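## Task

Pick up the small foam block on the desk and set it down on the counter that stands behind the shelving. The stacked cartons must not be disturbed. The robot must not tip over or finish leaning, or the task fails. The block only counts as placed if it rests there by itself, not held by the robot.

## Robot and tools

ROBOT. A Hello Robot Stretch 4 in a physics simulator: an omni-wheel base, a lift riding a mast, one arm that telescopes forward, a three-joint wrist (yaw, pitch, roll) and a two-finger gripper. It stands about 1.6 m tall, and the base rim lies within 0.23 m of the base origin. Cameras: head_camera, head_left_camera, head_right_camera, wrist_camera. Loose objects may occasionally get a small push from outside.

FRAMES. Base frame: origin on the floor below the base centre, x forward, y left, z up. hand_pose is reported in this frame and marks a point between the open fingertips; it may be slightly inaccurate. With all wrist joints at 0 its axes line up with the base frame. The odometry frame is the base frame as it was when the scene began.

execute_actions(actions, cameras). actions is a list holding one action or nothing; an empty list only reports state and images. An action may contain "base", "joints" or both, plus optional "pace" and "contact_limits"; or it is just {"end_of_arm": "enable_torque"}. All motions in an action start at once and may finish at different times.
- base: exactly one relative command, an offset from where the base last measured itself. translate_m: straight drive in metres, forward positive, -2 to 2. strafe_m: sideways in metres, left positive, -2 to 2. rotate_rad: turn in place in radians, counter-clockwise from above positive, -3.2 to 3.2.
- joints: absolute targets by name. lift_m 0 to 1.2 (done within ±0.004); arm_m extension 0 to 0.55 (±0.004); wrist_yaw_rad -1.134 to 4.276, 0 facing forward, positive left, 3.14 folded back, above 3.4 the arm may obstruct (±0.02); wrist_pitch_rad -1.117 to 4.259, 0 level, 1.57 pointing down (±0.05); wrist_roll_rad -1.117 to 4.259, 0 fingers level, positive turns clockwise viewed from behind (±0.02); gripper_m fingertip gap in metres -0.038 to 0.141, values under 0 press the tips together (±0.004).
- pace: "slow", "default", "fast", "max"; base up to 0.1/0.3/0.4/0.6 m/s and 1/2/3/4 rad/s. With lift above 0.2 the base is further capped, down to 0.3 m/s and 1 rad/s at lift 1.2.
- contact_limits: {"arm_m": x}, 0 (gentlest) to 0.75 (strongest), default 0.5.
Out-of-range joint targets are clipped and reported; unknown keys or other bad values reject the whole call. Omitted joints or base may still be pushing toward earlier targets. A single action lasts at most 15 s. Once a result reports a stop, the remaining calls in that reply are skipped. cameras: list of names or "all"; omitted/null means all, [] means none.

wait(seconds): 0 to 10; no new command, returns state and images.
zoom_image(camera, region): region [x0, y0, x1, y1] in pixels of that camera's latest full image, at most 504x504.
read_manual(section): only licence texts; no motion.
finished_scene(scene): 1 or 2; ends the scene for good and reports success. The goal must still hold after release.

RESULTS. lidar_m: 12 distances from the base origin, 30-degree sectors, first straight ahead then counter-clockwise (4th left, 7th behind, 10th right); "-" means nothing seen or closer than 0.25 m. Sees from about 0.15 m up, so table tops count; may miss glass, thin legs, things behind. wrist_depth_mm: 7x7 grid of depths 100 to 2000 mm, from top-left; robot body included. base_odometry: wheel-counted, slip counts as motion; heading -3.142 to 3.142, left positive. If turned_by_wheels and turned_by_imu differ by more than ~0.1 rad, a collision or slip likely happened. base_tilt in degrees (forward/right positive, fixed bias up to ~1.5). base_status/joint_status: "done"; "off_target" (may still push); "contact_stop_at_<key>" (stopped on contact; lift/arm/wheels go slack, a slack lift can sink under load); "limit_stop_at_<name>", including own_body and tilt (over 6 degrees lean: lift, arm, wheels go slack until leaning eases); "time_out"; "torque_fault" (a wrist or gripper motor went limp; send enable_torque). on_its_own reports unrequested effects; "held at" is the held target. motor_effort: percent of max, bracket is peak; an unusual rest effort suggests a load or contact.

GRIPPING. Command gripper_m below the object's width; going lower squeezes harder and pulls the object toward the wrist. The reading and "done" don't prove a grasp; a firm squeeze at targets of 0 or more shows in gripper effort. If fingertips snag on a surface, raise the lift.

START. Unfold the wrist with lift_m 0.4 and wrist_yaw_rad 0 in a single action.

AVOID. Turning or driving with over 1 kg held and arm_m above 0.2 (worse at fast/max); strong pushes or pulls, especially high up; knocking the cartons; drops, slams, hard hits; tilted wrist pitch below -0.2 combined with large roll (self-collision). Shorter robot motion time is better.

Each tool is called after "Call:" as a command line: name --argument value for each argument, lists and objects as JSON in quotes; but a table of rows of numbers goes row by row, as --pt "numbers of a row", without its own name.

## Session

Call:
execute_actions --actions '[]'

Scene clock: 0.00 s.
base_odometry: x=+0.000 y=+0.000 heading=+0.000 (m, m, rad; odometry frame)
turned_by_wheels: +0.000 (rad since the last result)
turned_by_imu: +0.000 (rad since the last result)
base_tilt: forward=+0.3 right=-1.0 (deg)
lidar_m: 0.77 0.78 0.91 1.33 1.34 1.53 1.75 0.96 1.11 2.36 1.72 1.05
base_status: not commanded
joint_positions: lift_m=+0.264 arm_m=+0.001 wrist_yaw_rad=+3.127 wrist_pitch_rad=+0.017 wrist_roll_rad=-0.017 gripper_m=+0.057
joint_status: not commanded
motor_effort: lift_m=+19 arm_m=+0 wrist_yaw_rad=+0 wrist_pitch_rad=-4 wrist_roll_rad=+1 gripper_m=-2 wheel_0=+0 wheel_1=+0 wheel_2=+0 (%)
hand_pose: x=-0.1155 y=+0.0917 z=+0.4376 quat_wxyz=(+0.007, -0.009, -0.008, +1.000) (m; base frame)
wrist_depth_mm: - 134 1921 1983 - 1756 1336 / - 120 166 1983 - 1756 1366 / - 122 170 - - 1808 1366 / 137 137 1921 - - 1808 1397 / 227 1808 1921 - - 1808 1397 / 1281 1397 194 1464 196 1366 1308 / 591 991 1098 - 1042 946 960
pictures: head_camera, head_left_camera, head_right_camera, wrist_camera
Images, in order (width x height): head_camera 420x560, head_left_camera 420x672, head_right_camera 420x672, wrist_camera 616x392.

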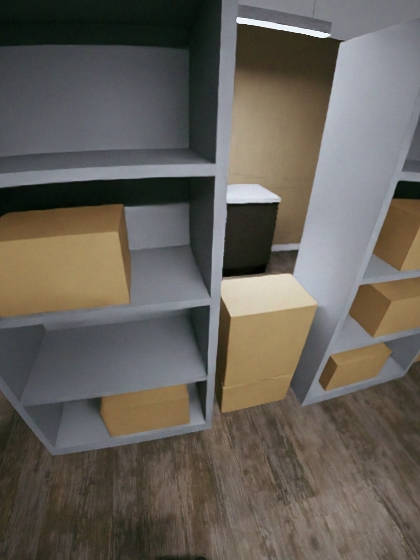

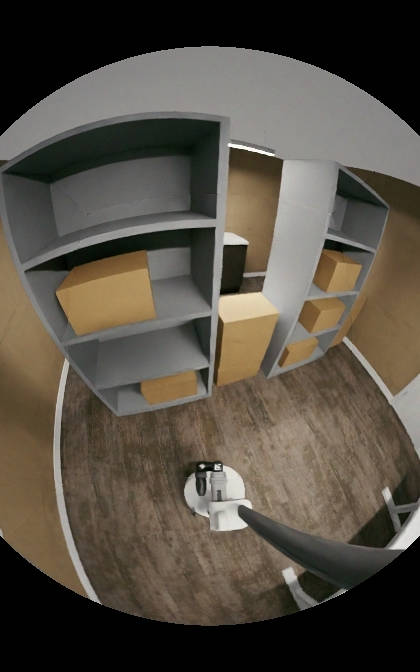

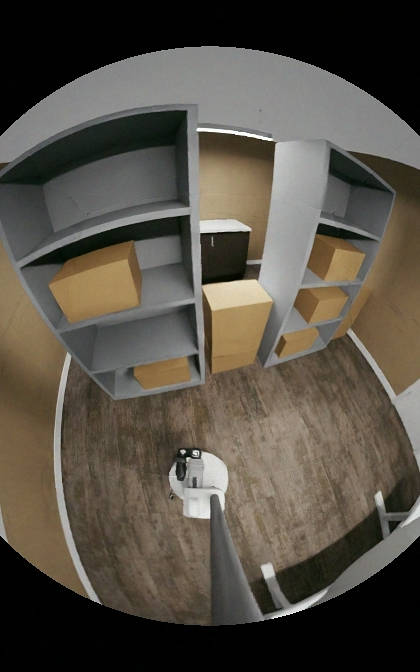

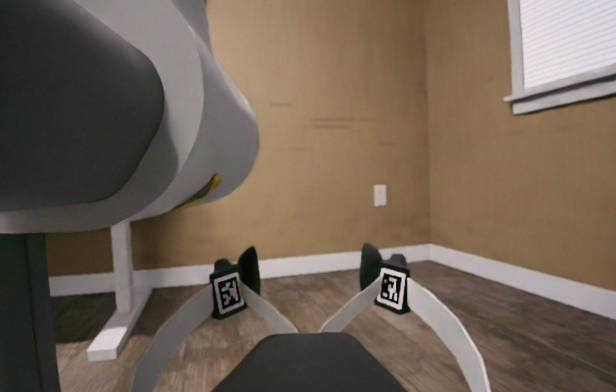

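Call:
execute_actions --actions '[{"base":{"rotate_rad":-2.88},"joints":{"lift_m":0.85,"wrist_yaw_rad":0},"pace":"fast"}]' --cameras '["head_camera","head_left_camera"]'

Scene clock: 4.93 s.
base_odometry: x=+0.000 y=+0.000 heading=-2.880 (m, m, rad; odometry frame)
turned_by_wheels: -2.880 (rad since the last result)
turned_by_imu: -2.835 (rad since the last result)
base_tilt: forward=+0.2 right=-1.1 (deg)
lidar_m: 0.95 0.97 1.35 2.38 1.18 0.88 0.80 0.81 1.40 1.32 1.36 1.84
base_status: done
joint_positions: lift_m=+0.850 arm_m=+0.001 wrist_yaw_rad=+0.001 wrist_pitch_rad=+0.017 wrist_roll_rad=-0.017 gripper_m=+0.057
joint_status: all done
motor_effort: lift_m=+23(25) arm_m=+0(0) wrist_yaw_rad=-2(6) wrist_pitch_rad=-5(5) wrist_roll_rad=+1(1) gripper_m=-3(4) wheel_0=+0(9) wheel_1=+0(11) wheel_2=+0(10) (%)
hand_pose: x=+0.4602 y=-0.0872 z=+1.0230 quat_wxyz=(+1.000, -0.008, +0.009, +0.000) (m; base frame)
wrist_depth_mm: 1537 1537 1537 1537 1537 1576 1576 / 1537 1576 1499 1537 1576 1576 1576 / 1576 1576 1576 1576 1576 1576 1576 / 1576 1576 1576 1576 1576 1618 1576 / 1618 1576 1537 1576 1618 1618 1661 / 991 1078 194 1618 196 1618 1618 / 798 768 1118 - 1661 1661 1618
pictures: head_camera, head_left_camera
Images, in order (width x height): head_camera 420x560, head_left_camera 420x672.

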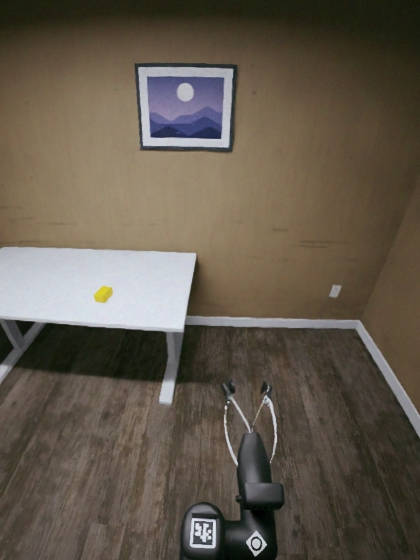

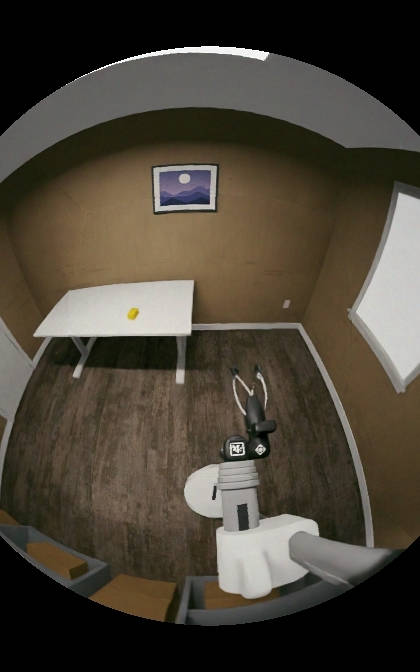

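Call:
execute_actions --actions '[{"base":{"strafe_m":0.63},"joints":{"wrist_pitch_rad":0.6,"gripper_m":0.141},"pace":"fast"}]' --cameras '[]'

Call:
execute_actions --actions '[{"base":{"translate_m":0.4},"joints":{"arm_m":0.2,"lift_m":0.82},"pace":"fast"}]' --cameras '["head_camera","wrist_camera"]'

Scene clock: 12.07 s.
base_odometry: x=+0.163 y=-0.609 heading=-2.880 (m, m, rad; odometry frame)
turned_by_wheels: +0.000 (rad since the last result)
turned_by_imu: -0.003 (rad since the last result)
base_tilt: forward=+0.3 right=-0.8 (deg)
lidar_m: 0.92 0.98 1.38 1.71 1.20 0.85 0.88 0.89 1.15 1.94 2.01 0.99
base_status: done
joint_positions: lift_m=+0.850 arm_m=+0.001 wrist_yaw_rad=+0.000 wrist_pitch_rad=+0.602 wrist_roll_rad=-0.017 gripper_m=+0.141
joint_status: all done
motor_effort: lift_m=+22(23) arm_m=+0(0) wrist_yaw_rad=-1(1) wrist_pitch_rad=-3(1) wrist_roll_rad=+2(1) gripper_m=+0(2) wheel_0=+1(11) wheel_1=+0(10) wheel_2=+1(5) (%)
hand_pose: x=+0.4095 y=-0.0874 z=+0.8646 quat_wxyz=(+0.955, -0.008, +0.296, +0.003) (m; base frame)
wrist_depth_mm: 1366 1366 1397 1366 1430 1499 1464 / 1042 991 960 878 917 1537 1618 / 831 1708 1756 1756 1708 1756 1756 / 1708 1808 1808 1808 1708 1808 1756 / 1464 1537 1499 1499 1464 1430 1430 / 1281 1205 1205 1229 1182 1160 1205 / 1118 1098 1138 - 1098 1060 1060
pictures: none
No camera images: the call's "cameras" was empty. Leave "cameras" out to get every camera's image.

Scene clock: 14.53 s.
base_odometry: x=-0.223 y=-0.712 heading=-2.880 (m, m, rad; odometry frame)
turned_by_wheels: +0.000 (rad since the last result)
turned_by_imu: +0.000 (rad since the last result)
base_tilt: forward=+0.4 right=-1.0 (deg)
lidar_m: 0.54 0.56 0.80 1.73 1.83 1.27 1.25 1.27 1.72 1.89 1.97 0.56
base_status: done
joint_positions: lift_m=+0.820 arm_m=+0.199 wrist_yaw_rad=+0.000 wrist_pitch_rad=+0.602 wrist_roll_rad=-0.017 gripper_m=+0.141
joint_status: all done
motor_effort: lift_m=+16(20) arm_m=+8(9) wrist_yaw_rad=+0(1) wrist_pitch_rad=-3(4) wrist_roll_rad=+1(2) gripper_m=+2(0) wheel_0=+0(6) wheel_1=-1(6) wheel_2=+0(12) (%)
hand_pose: x=+0.6073 y=-0.0874 z=+0.8352 quat_wxyz=(+0.955, -0.008, +0.296, +0.003) (m; base frame)
wrist_depth_mm: 831 854 854 854 866 878 878 / 866 891 854 842 831 904 946 / 654 647 627 615 609 597 1008 / 508 504 496 488 484 477 473 / 415 413 382 394 402 392 389 / 351 329 330 338 324 320 330 / 306 303 310 - 304 294 296
pictures: head_camera, wrist_camera
Images, in order (width x height): head_camera 420x560, wrist_camera 616x392.

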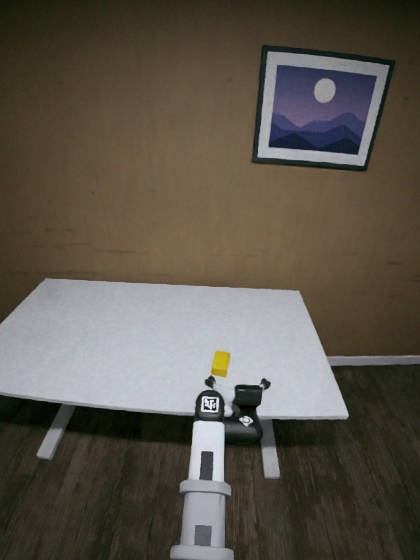

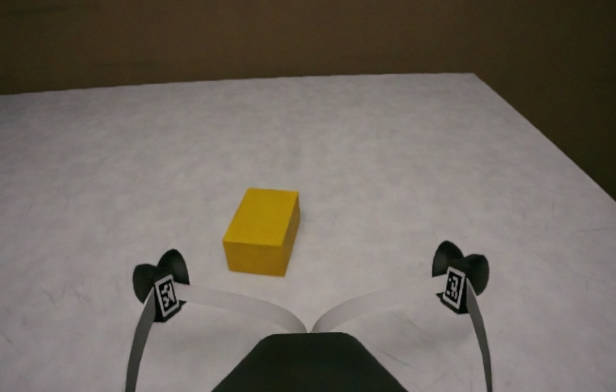

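Call:
execute_actions --actions '[{"base":{"strafe_m":0.086},"joints":{"wrist_yaw_rad":-0.15,"lift_m":0.74,"arm_m":0.23}}]' --cameras '[]'

Call:
execute_actions --actions '[{"joints":{"arm_m":0.34,"lift_m":0.725}}]' --cameras '["wrist_camera"]'

Scene clock: 21.37 s.
base_odometry: x=-0.201 y=-0.795 heading=-2.880 (m, m, rad; odometry frame)
turned_by_wheels: +0.000 (rad since the last result)
turned_by_imu: -0.002 (rad since the last result)
base_tilt: forward=+0.3 right=-1.0 (deg)
lidar_m: 0.55 0.55 0.77 1.65 1.75 1.30 1.26 1.30 1.73 2.00 1.99 0.62
base_status: done
joint_positions: lift_m=+0.740 arm_m=+0.229 wrist_yaw_rad=-0.149 wrist_pitch_rad=+0.602 wrist_roll_rad=-0.017 gripper_m=+0.141
joint_status: all done
motor_effort: lift_m=+15(15) arm_m=+8(9) wrist_yaw_rad=-1(4) wrist_pitch_rad=-3(4) wrist_roll_rad=+2(2) gripper_m=+0(1) wheel_0=+1(9) wheel_1=-1(8) wheel_2=-1(1) (%)
hand_pose: x=+0.6215 y=-0.1219 z=+0.7552 quat_wxyz=(+0.953, +0.014, +0.296, -0.069) (m; base frame)
wrist_depth_mm: 759 788 820 842 854 931 976 / 668 640 621 603 597 585 1042 / 473 462 452 418 439 433 433 / 368 364 357 307 349 343 342 / 300 298 296 294 290 285 282 / 253 238 238 243 235 233 241 / 221 219 224 - 220 215 222
pictures: none
No camera images: the call's "cameras" was empty. Leave "cameras" out to get every camera's image.

Scene clock: 22.70 s.
base_odometry: x=-0.201 y=-0.795 heading=-2.880 (m, m, rad; odometry frame)
turned_by_wheels: +0.000 (rad since the last result)
turned_by_imu: -0.001 (rad since the last result)
base_tilt: forward=+0.3 right=-1.0 (deg)
lidar_m: 0.54 0.56 0.79 1.63 1.76 1.30 1.24 1.31 1.70 1.99 1.95 0.57
base_status: not commanded
joint_positions: lift_m=+0.725 arm_m=+0.339 wrist_yaw_rad=-0.150 wrist_pitch_rad=+0.602 wrist_roll_rad=-0.017 gripper_m=+0.141
joint_status: all done
motor_effort: lift_m=+15(16) arm_m=+8(8) wrist_yaw_rad=+0(1) wrist_pitch_rad=-4(4) wrist_roll_rad=+2(2) gripper_m=+1(0) wheel_0=+1(1) wheel_1=-1(1) wheel_2=-1(1) (%)
hand_pose: x=+0.7315 y=-0.1220 z=+0.7402 quat_wxyz=(+0.953, +0.014, +0.296, -0.069) (m; base frame)
wrist_depth_mm: 661 691 723 741 768 809 854 / 621 591 574 559 544 539 580 / 439 430 418 413 407 402 402 / 342 336 330 251 324 320 315 / 278 277 273 208 268 264 262 / 235 220 220 201 216 214 224 / 205 203 208 - 204 197 198
pictures: wrist_camera
Images, in order (width x height): wrist_camera 616x392.

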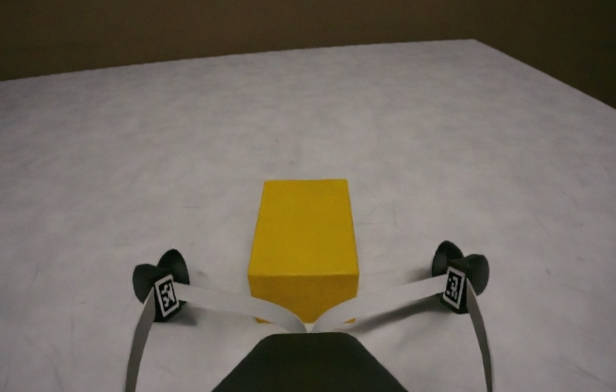

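Call:
execute_actions --actions '[{"joints":{"gripper_m":0.01,"arm_m":0.35}}]' --cameras '[]'

Call:
execute_actions --actions '[{"joints":{"lift_m":0.79}}]' --cameras '["wrist_camera"]'

Call:
execute_actions --actions '[{"base":{"rotate_rad":-3.16},"joints":{"arm_m":0,"wrist_yaw_rad":0}}]' --cameras '["head_left_camera","wrist_camera"]'

Scene clock: 32.60 s.
base_odometry: x=-0.201 y=-0.795 heading=-2.880 (m, m, rad; odometry frame)
turned_by_wheels: +0.000 (rad since the last result)
turned_by_imu: -0.002 (rad since the last result)
base_tilt: forward=+0.4 right=-1.1 (deg)
lidar_m: 0.51 0.57 0.78 1.64 1.76 1.31 1.22 1.29 1.72 2.00 1.96 0.56
base_status: not commanded
joint_positions: lift_m=+0.725 arm_m=+0.349 wrist_yaw_rad=-0.150 wrist_pitch_rad=+0.602 wrist_roll_rad=-0.017 gripper_m=+0.011
joint_status: all done
motor_effort: lift_m=+15(15) arm_m=+8(9) wrist_yaw_rad=+0(0) wrist_pitch_rad=-3(3) wrist_roll_rad=+2(2) gripper_m=-23(24) wheel_0=+1(1) wheel_1=-1(1) wheel_2=-1(1) (%)
hand_pose: x=+0.7415 y=-0.1220 z=+0.7402 quat_wxyz=(+0.953, +0.014, +0.296, -0.069) (m; base frame)
wrist_depth_mm: 654 683 707 723 759 798 842 / 621 591 569 559 549 544 585 / 436 427 418 413 404 402 399 / 340 336 332 237 322 319 317 / 278 276 274 196 259 265 262 / 235 235 181 178 178 218 223 / 204 203 208 - 204 197 198
pictures: none
No camera images: the call's "cameras" was empty. Leave "cameras" out to get every camera's image.

Scene clock: 33.80 s.
base_odometry: x=-0.201 y=-0.795 heading=-2.880 (m, m, rad; odometry frame)
turned_by_wheels: +0.000 (rad since the last result)
turned_by_imu: +0.000 (rad since the last result)
base_tilt: forward=+0.3 right=-1.0 (deg)
lidar_m: 0.53 0.56 0.76 1.63 1.73 1.32 1.25 1.30 1.72 1.99 1.96 0.57
base_status: not commanded
joint_positions: lift_m=+0.790 arm_m=+0.349 wrist_yaw_rad=-0.150 wrist_pitch_rad=+0.602 wrist_roll_rad=-0.017 gripper_m=+0.011
joint_status: all done
motor_effort: lift_m=+23(23) arm_m=+8(8) wrist_yaw_rad=+0(0) wrist_pitch_rad=-5(4) wrist_roll_rad=+1(2) gripper_m=-22(23) wheel_0=+1(1) wheel_1=-1(1) wheel_2=-1(1) (%)
hand_pose: x=+0.7415 y=-0.1220 z=+0.8045 quat_wxyz=(+0.952, +0.014, +0.296, -0.069) (m; base frame)
wrist_depth_mm: 654 683 707 741 778 809 842 / 707 723 741 741 741 788 917 / 585 569 559 549 544 535 530 / 452 449 442 236 433 424 418 / 370 368 364 197 345 351 349 / 314 312 182 178 178 290 298 / 274 270 277 - 272 263 262
pictures: wrist_camera
Images, in order (width x height): wrist_camera 616x392.

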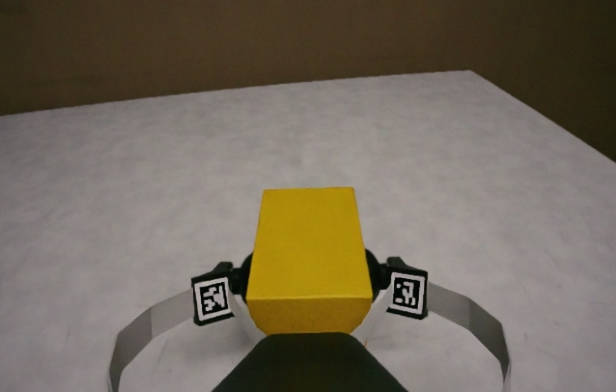

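Scene clock: 36.67 s.
base_odometry: x=-0.201 y=-0.795 heading=+0.244 (m, m, rad; odometry frame)
turned_by_wheels: -3.160 (rad since the last result)
turned_by_imu: -3.109 (rad since the last result)
base_tilt: forward=+0.3 right=-1.1 (deg)
lidar_m: 1.23 1.30 1.67 2.01 2.05 0.56 0.55 0.56 0.77 1.64 1.70 1.28
base_status: done
joint_positions: lift_m=+0.790 arm_m=+0.002 wrist_yaw_rad=+0.000 wrist_pitch_rad=+0.602 wrist_roll_rad=-0.017 gripper_m=+0.011
joint_status: all done
motor_effort: lift_m=+23(23) arm_m=-8(9) wrist_yaw_rad=+0(4) wrist_pitch_rad=-5(5) wrist_roll_rad=+2(2) gripper_m=-23(24) wheel_0=+2(8) wheel_1=+0(7) wheel_2=+2(8) (%)
hand_pose: x=+0.4109 y=-0.0874 z=+0.8045 quat_wxyz=(+0.955, -0.008, +0.297, +0.002) (m; base frame)
wrist_depth_mm: 960 1008 1008 1366 1366 991 991 / 1336 1098 1078 1229 1205 1078 1098 / 1160 1182 1205 1281 1281 1464 1281 / 1229 1308 1336 237 1308 1397 1397 / 1336 1336 1397 197 1336 1366 1336 / 1205 1205 182 178 179 1118 1138 / 1042 1025 1078 - 1042 1008 1008
pictures: head_left_camera, wrist_camera
Images, in order (width x height): head_left_camera 420x672, wrist_camera 616x392.

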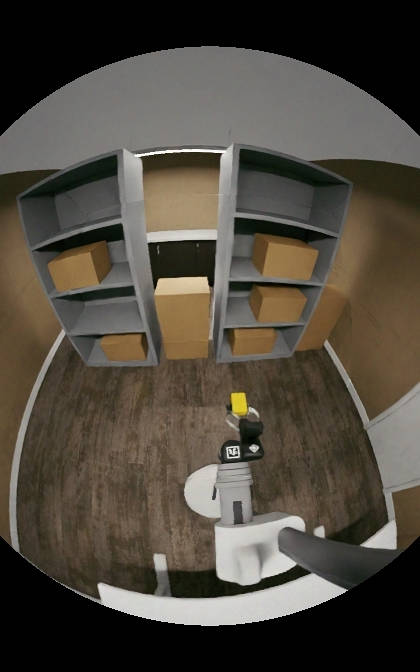

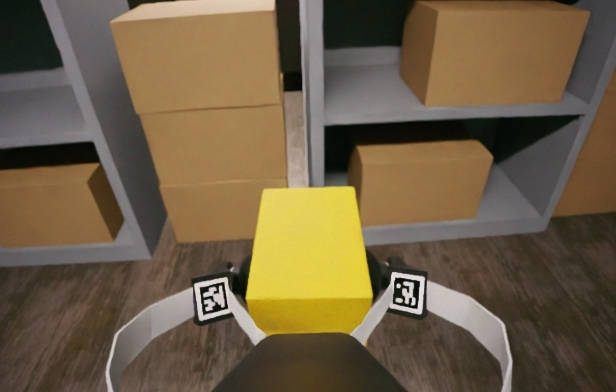

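Call:
execute_actions --actions '[{"base":{"strafe_m":1.66},"pace":"fast"}]' --cameras '[]'

Call:
execute_actions --actions '[{"base":{"translate_m":0.7},"pace":"fast"}]' --cameras '["head_camera","head_right_camera"]'

Scene clock: 45.77 s.
base_odometry: x=-0.601 y=+0.816 heading=+0.244 (m, m, rad; odometry frame)
turned_by_wheels: +0.000 (rad since the last result)
turned_by_imu: -0.006 (rad since the last result)
base_tilt: forward=+0.4 right=-1.0 (deg)
lidar_m: 1.15 0.62 0.41 0.34 0.36 0.50 1.34 1.48 1.24 2.13 1.83 1.19
base_status: done
joint_positions: lift_m=+0.790 arm_m=+0.002 wrist_yaw_rad=+0.000 wrist_pitch_rad=+0.602 wrist_roll_rad=-0.017 gripper_m=+0.011
joint_status: not commanded
motor_effort: lift_m=+22(23) arm_m=-8(8) wrist_yaw_rad=+0(0) wrist_pitch_rad=-5(4) wrist_roll_rad=+2(1) gripper_m=-23(23) wheel_0=+1(11) wheel_1=-2(11) wheel_2=+0(2) (%)
hand_pose: x=+0.4109 y=-0.0874 z=+0.8045 quat_wxyz=(+0.955, -0.008, +0.297, +0.002) (m; base frame)
wrist_depth_mm: 788 1229 - - 1281 1308 1308 / 788 1182 - - 1205 1255 1281 / 778 1182 - - 1098 1205 1182 / 750 1160 1708 236 1464 1229 1229 / 759 1138 1397 196 1308 1336 1336 / 741 960 181 179 178 1098 1138 / 723 931 1060 - 1025 1008 1008
pictures: none
No camera images: the call's "cameras" was empty. Leave "cameras" out to get every camera's image.

Scene clock: 48.93 s.
base_odometry: x=+0.078 y=+0.985 heading=+0.244 (m, m, rad; odometry frame)
turned_by_wheels: +0.000 (rad since the last result)
turned_by_imu: +0.001 (rad since the last result)
base_tilt: forward=+0.3 right=-1.0 (deg)
lidar_m: 0.81 0.67 0.45 0.41 0.44 0.59 1.36 1.67 1.81 2.21 0.65 0.49
base_status: done
joint_positions: lift_m=+0.790 arm_m=+0.002 wrist_yaw_rad=+0.000 wrist_pitch_rad=+0.602 wrist_roll_rad=-0.017 gripper_m=+0.011
joint_status: not commanded
motor_effort: lift_m=+22(22) arm_m=-8(8) wrist_yaw_rad=+1(0) wrist_pitch_rad=-5(6) wrist_roll_rad=+1(2) gripper_m=-22(23) wheel_0=+0(8) wheel_1=-1(6) wheel_2=+2(13) (%)
hand_pose: x=+0.4108 y=-0.0874 z=+0.8045 quat_wxyz=(+0.955, -0.008, +0.297, +0.002) (m; base frame)
wrist_depth_mm: 854 1308 - - 504 276 205 / 854 1281 - - 525 282 209 / 842 1281 - - 549 289 225 / 809 1255 1708 236 564 296 259 / 809 1229 1430 197 418 300 585 / 809 1042 182 178 178 314 517 / 788 991 1060 - 544 394 452
pictures: head_camera, head_right_camera
Images, in order (width x height): head_camera 420x560, head_right_camera 420x672.

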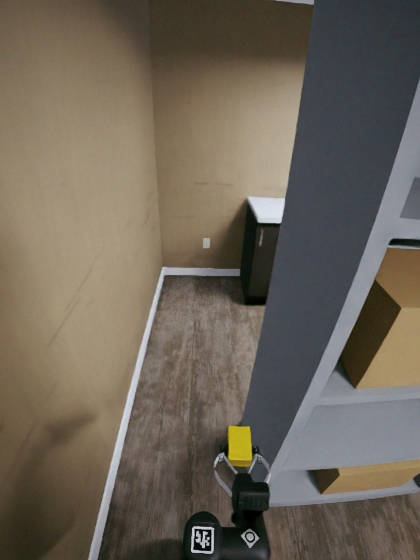

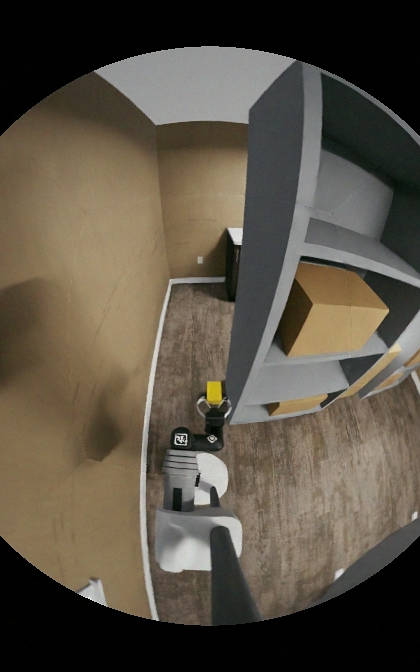

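Call:
execute_actions --actions '[{"base":{"rotate_rad":0.065}}]' --cameras '[]'

Call:
execute_actions --actions '[{"base":{"strafe_m":0.07}}]' --cameras '["head_camera"]'

Call:
execute_actions --actions '[{"base":{"translate_m":1.3},"joints":{"lift_m":1.0}}]' --cameras '[]'

Call:
execute_actions --actions '[{"base":{"rotate_rad":-0.55}}]' --cameras '["head_camera","wrist_camera"]'

Scene clock: 54.57 s.
base_odometry: x=+0.078 y=+0.985 heading=+0.308 (m, m, rad; odometry frame)
turned_by_wheels: +0.065 (rad since the last result)
turned_by_imu: +0.062 (rad since the last result)
base_tilt: forward=+0.3 right=-1.1 (deg)
lidar_m: 1.70 0.62 0.45 0.42 0.46 0.62 1.81 1.69 1.96 1.82 0.60 0.48
base_status: done
joint_positions: lift_m=+0.790 arm_m=+0.002 wrist_yaw_rad=+0.000 wrist_pitch_rad=+0.602 wrist_roll_rad=-0.017 gripper_m=+0.011
joint_status: not commanded
motor_effort: lift_m=+22(22) arm_m=-8(8) wrist_yaw_rad=+0(0) wrist_pitch_rad=-4(4) wrist_roll_rad=+2(2) gripper_m=-23(23) wheel_0=-1(5) wheel_1=-1(5) wheel_2=+0(6) (%)
hand_pose: x=+0.4108 y=-0.0874 z=+0.8045 quat_wxyz=(+0.955, -0.008, +0.297, +0.002) (m; base frame)
wrist_depth_mm: 750 1098 - - 1708 349 250 / 750 1078 - - 1756 355 254 / 750 1078 1983 - 1921 362 257 / 723 1078 1618 237 788 364 259 / 741 1060 1397 196 530 366 265 / 741 931 182 178 178 315 303 / 715 917 1060 - 691 379 449
pictures: none
No camera images: the call's "cameras" was empty. Leave "cameras" out to get every camera's image.

Scene clock: 55.83 s.
base_odometry: x=+0.057 y=+1.052 heading=+0.308 (m, m, rad; odometry frame)
turned_by_wheels: +0.000 (rad since the last result)
turned_by_imu: -0.001 (rad since the last result)
base_tilt: forward=+0.4 right=-1.0 (deg)
lidar_m: 1.45 0.52 0.36 0.35 0.38 0.55 1.47 1.75 1.93 1.88 0.60 0.53
base_status: done
joint_positions: lift_m=+0.790 arm_m=+0.002 wrist_yaw_rad=+0.000 wrist_pitch_rad=+0.602 wrist_roll_rad=-0.017 gripper_m=+0.011
joint_status: not commanded
motor_effort: lift_m=+22(22) arm_m=-8(8) wrist_yaw_rad=+1(1) wrist_pitch_rad=-6(5) wrist_roll_rad=+2(2) gripper_m=-24(24) wheel_0=+1(9) wheel_1=-2(9) wheel_2=+0(1) (%)
hand_pose: x=+0.4108 y=-0.0874 z=+0.8045 quat_wxyz=(+0.955, -0.008, +0.297, +0.002) (m; base frame)
wrist_depth_mm: 647 960 1921 - 1756 496 353 / 654 946 1921 - 1921 504 351 / 647 946 1863 - - 512 355 / 627 946 1618 236 1618 517 359 / 640 931 1366 196 759 521 359 / 640 809 182 178 179 445 359 / 621 788 1060 - 976 517 370
pictures: head_camera
Images, in order (width x height): head_camera 420x560.

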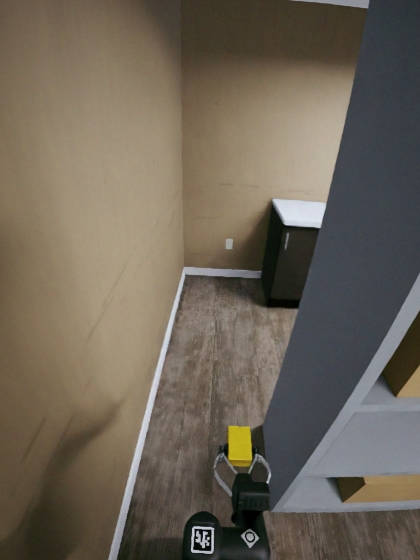

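Scene clock: 61.67 s.
base_odometry: x=+1.295 y=+1.446 heading=+0.309 (m, m, rad; odometry frame)
turned_by_wheels: +0.000 (rad since the last result)
turned_by_imu: +0.001 (rad since the last result)
base_tilt: forward=+0.3 right=-1.1 (deg)
lidar_m: 1.27 0.51 0.36 0.33 0.35 0.53 1.51 0.51 0.55 1.89 0.95 0.84
base_status: done
joint_positions: lift_m=+1.000 arm_m=+0.002 wrist_yaw_rad=+0.000 wrist_pitch_rad=+0.602 wrist_roll_rad=-0.017 gripper_m=+0.011
joint_status: all done
motor_effort: lift_m=+23(23) arm_m=-8(8) wrist_yaw_rad=+0(0) wrist_pitch_rad=-5(6) wrist_roll_rad=+2(2) gripper_m=-23(22) wheel_0=+2(6) wheel_1=+1(7) wheel_2=+0(8) (%)
hand_pose: x=+0.4108 y=-0.0874 z=+1.0145 quat_wxyz=(+0.955, -0.008, +0.297, +0.002) (m; base frame)
wrist_depth_mm: 627 917 991 976 991 976 976 / 634 931 1078 1078 1078 917 778 / 634 931 1182 1182 1182 891 634 / 615 917 1308 237 1308 904 609 / 627 917 1397 196 1336 904 647 / 615 788 181 178 178 788 732 / 615 768 1255 - 1281 904 866
pictures: none
No camera images: the call's "cameras" was empty. Leave "cameras" out to get every camera's image.

Scene clock: 63.13 s.
base_odometry: x=+1.295 y=+1.446 heading=-0.241 (m, m, rad; odometry frame)
turned_by_wheels: -0.550 (rad since the last result)
turned_by_imu: -0.541 (rad since the last result)
base_tilt: forward=+0.4 right=-1.0 (deg)
lidar_m: 0.83 1.26 0.53 0.37 0.31 0.37 0.50 1.34 0.49 0.56 1.75 0.98
base_status: done
joint_positions: lift_m=+1.000 arm_m=+0.002 wrist_yaw_rad=+0.000 wrist_pitch_rad=+0.602 wrist_roll_rad=-0.017 gripper_m=+0.011
joint_status: not commanded
motor_effort: lift_m=+23(23) arm_m=-8(8) wrist_yaw_rad=+0(0) wrist_pitch_rad=-5(5) wrist_roll_rad=+1(1) gripper_m=-22(25) wheel_0=+1(5) wheel_1=+1(6) wheel_2=+2(6) (%)
hand_pose: x=+0.4108 y=-0.0874 z=+1.0145 quat_wxyz=(+0.955, -0.008, +0.297, +0.002) (m; base frame)
wrist_depth_mm: 878 960 1078 1182 1182 1160 1182 / 931 1042 991 820 798 917 1118 / 991 1118 1160 732 831 1025 1336 / 1078 1205 1336 237 946 1205 1708 / 1138 1308 1430 196 1008 1576 1661 / 1255 1366 181 178 178 1366 1366 / 1255 1281 1281 - 1281 1229 1229
pictures: head_camera, wrist_camera
Images, in order (width x height): head_camera 420x560, wrist_camera 616x392.

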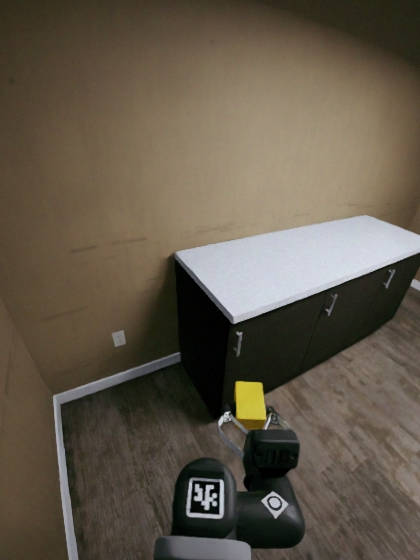

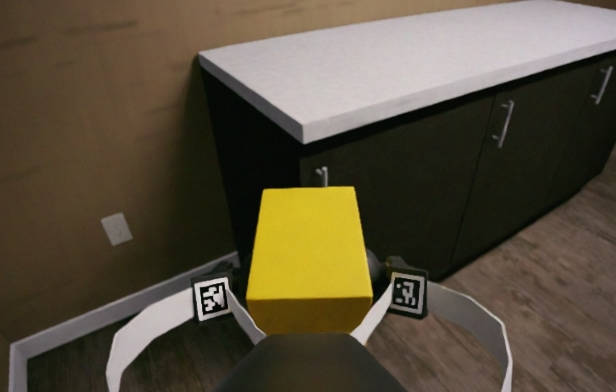

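Call:
execute_actions --actions '[{"base":{"translate_m":0.4},"joints":{"arm_m":0.48,"wrist_yaw_rad":-0.4}}]' --cameras '["head_camera","wrist_camera"]'

Scene clock: 68.73 s.
base_odometry: x=+1.684 y=+1.351 heading=-0.241 (m, m, rad; odometry frame)
turned_by_wheels: +0.000 (rad since the last result)
turned_by_imu: -0.001 (rad since the last result)
base_tilt: forward=+0.5 right=-1.0 (deg)
lidar_m: 0.45 0.92 0.82 0.59 0.54 0.59 0.80 0.73 0.73 1.03 1.41 0.47
base_status: done
joint_positions: lift_m=+1.000 arm_m=+0.479 wrist_yaw_rad=-0.400 wrist_pitch_rad=+0.602 wrist_roll_rad=-0.017 gripper_m=+0.011
joint_status: all done
motor_effort: lift_m=+23(23) arm_m=+8(8) wrist_yaw_rad=-1(5) wrist_pitch_rad=-5(5) wrist_roll_rad=+2(1) gripper_m=-23(23) wheel_0=+0(5) wheel_1=+1(8) wheel_2=+2(12) (%)
hand_pose: x=+0.8344 y=-0.1731 z=+1.0145 quat_wxyz=(+0.936, +0.051, +0.292, -0.187) (m; base frame)
wrist_depth_mm: 345 410 512 676 960 1182 1160 / 362 433 544 699 788 778 778 / 379 455 564 591 580 580 574 / 392 462 477 237 466 459 452 / 397 394 392 197 373 379 377 / 336 336 181 178 178 314 320 / 294 290 297 - 291 282 286
pictures: head_camera, wrist_camera
Images, in order (width x height): head_camera 420x560, wrist_camera 616x392.

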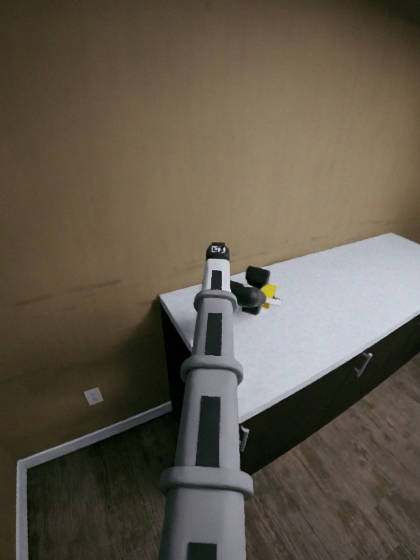

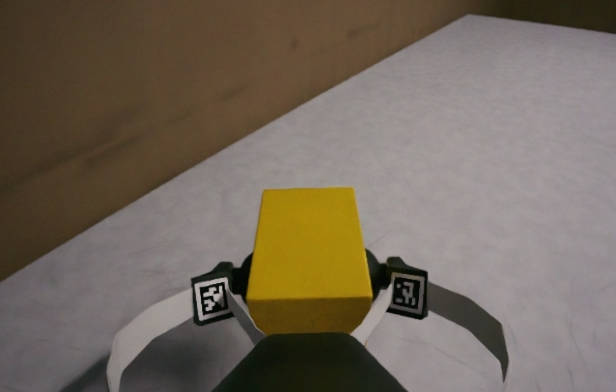

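Call:
execute_actions --actions '[{"joints":{"lift_m":0.916}}]' --cameras '[]'

Call:
execute_actions --actions '[{"joints":{"gripper_m":0.1}}]' --cameras '[]'

Call:
execute_actions --actions '[{"joints":{"lift_m":0.99},"pace":"fast"}]' --cameras '["wrist_camera"]'

Scene clock: 73.57 s.
base_odometry: x=+1.684 y=+1.351 heading=-0.241 (m, m, rad; odometry frame)
turned_by_wheels: +0.000 (rad since the last result)
turned_by_imu: -0.002 (rad since the last result)
base_tilt: forward=+0.4 right=-1.0 (deg)
lidar_m: 0.45 0.91 0.80 0.57 0.54 0.57 0.79 0.76 0.75 1.02 1.42 0.49
base_status: not commanded
joint_positions: lift_m=+0.916 arm_m=+0.479 wrist_yaw_rad=-0.400 wrist_pitch_rad=+0.602 wrist_roll_rad=-0.017 gripper_m=+0.011
joint_status: all done
motor_effort: lift_m=+15(20) arm_m=+8(8) wrist_yaw_rad=-1(1) wrist_pitch_rad=-4(5) wrist_roll_rad=+1(2) gripper_m=-23(24) wheel_0=+0(0) wheel_1=+1(1) wheel_2=+2(2) (%)
hand_pose: x=+0.8345 y=-0.1731 z=+0.9311 quat_wxyz=(+0.936, +0.051, +0.292, -0.187) (m; base frame)
wrist_depth_mm: 347 410 512 668 788 820 866 / 362 433 525 564 549 549 544 / 379 418 421 413 407 404 402 / 340 338 332 237 325 320 317 / 278 277 274 197 260 266 264 / 236 236 181 178 178 219 224 / 206 203 208 - 205 197 200
pictures: none
No camera images: the call's "cameras" was empty. Leave "cameras" out to get every camera's image.

Scene clock: 75.27 s.
base_odometry: x=+1.684 y=+1.351 heading=-0.241 (m, m, rad; odometry frame)
turned_by_wheels: +0.000 (rad since the last result)
turned_by_imu: -0.001 (rad since the last result)
base_tilt: forward=+0.4 right=-1.1 (deg)
lidar_m: 0.43 0.92 0.83 0.58 0.53 0.55 0.81 0.72 0.74 1.00 1.41 0.48
base_status: not commanded
joint_positions: lift_m=+0.916 arm_m=+0.479 wrist_yaw_rad=-0.400 wrist_pitch_rad=+0.602 wrist_roll_rad=-0.017 gripper_m=+0.100
joint_status: all done
motor_effort: lift_m=+16(15) arm_m=+8(8) wrist_yaw_rad=+0(1) wrist_pitch_rad=-4(4) wrist_roll_rad=+2(2) gripper_m=+1(23) wheel_0=+0(0) wheel_1=+1(1) wheel_2=+2(2) (%)
hand_pose: x=+0.8345 y=-0.1731 z=+0.9311 quat_wxyz=(+0.936, +0.051, +0.292, -0.187) (m; base frame)
wrist_depth_mm: 345 410 512 668 788 820 866 / 362 433 525 559 554 549 544 / 379 421 421 413 407 404 402 / 342 338 334 253 325 320 319 / 279 277 276 209 262 266 264 / 236 236 198 190 208 223 224 / 206 203 209 - 204 198 200
pictures: none
No camera images: the call's "cameras" was empty. Leave "cameras" out to get every camera's image.

Scene clock: 76.33 s.
base_odometry: x=+1.684 y=+1.351 heading=-0.241 (m, m, rad; odometry frame)
turned_by_wheels: +0.000 (rad since the last result)
turned_by_imu: +0.000 (rad since the last result)
base_tilt: forward=+0.4 right=-0.9 (deg)
lidar_m: 0.44 0.92 0.82 0.58 0.55 0.58 0.80 0.75 0.75 1.02 1.41 0.48
base_status: not commanded
joint_positions: lift_m=+0.990 arm_m=+0.479 wrist_yaw_rad=-0.400 wrist_pitch_rad=+0.602 wrist_roll_rad=-0.017 gripper_m=+0.100
joint_status: all done
motor_effort: lift_m=+23(26) arm_m=+8(8) wrist_yaw_rad=+0(0) wrist_pitch_rad=-4(5) wrist_roll_rad=+2(2) gripper_m=-1(1) wheel_0=+1(1) wheel_1=+1(1) wheel_2=+2(2) (%)
hand_pose: x=+0.8345 y=-0.1731 z=+1.0045 quat_wxyz=(+0.936, +0.051, +0.292, -0.187) (m; base frame)
wrist_depth_mm: 345 410 512 668 960 1138 1138 / 362 430 544 691 768 759 759 / 379 455 554 574 564 554 554 / 394 449 459 452 449 445 436 / 384 382 379 375 373 366 362 / 325 324 200 267 298 306 309 / 283 281 287 - 282 273 272
pictures: wrist_camera
Images, in order (width x height): wrist_camera 616x392.

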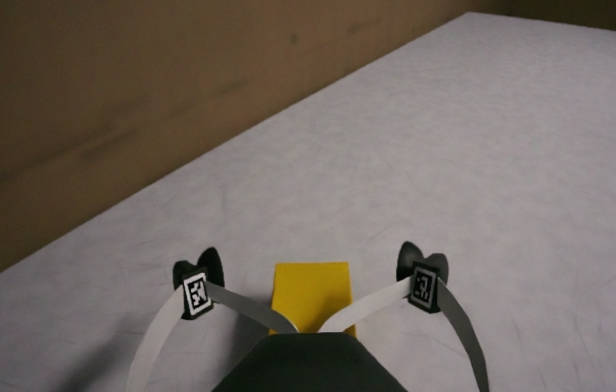

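Call:
finished_scene --scene 2

The scene is finished: the task was done.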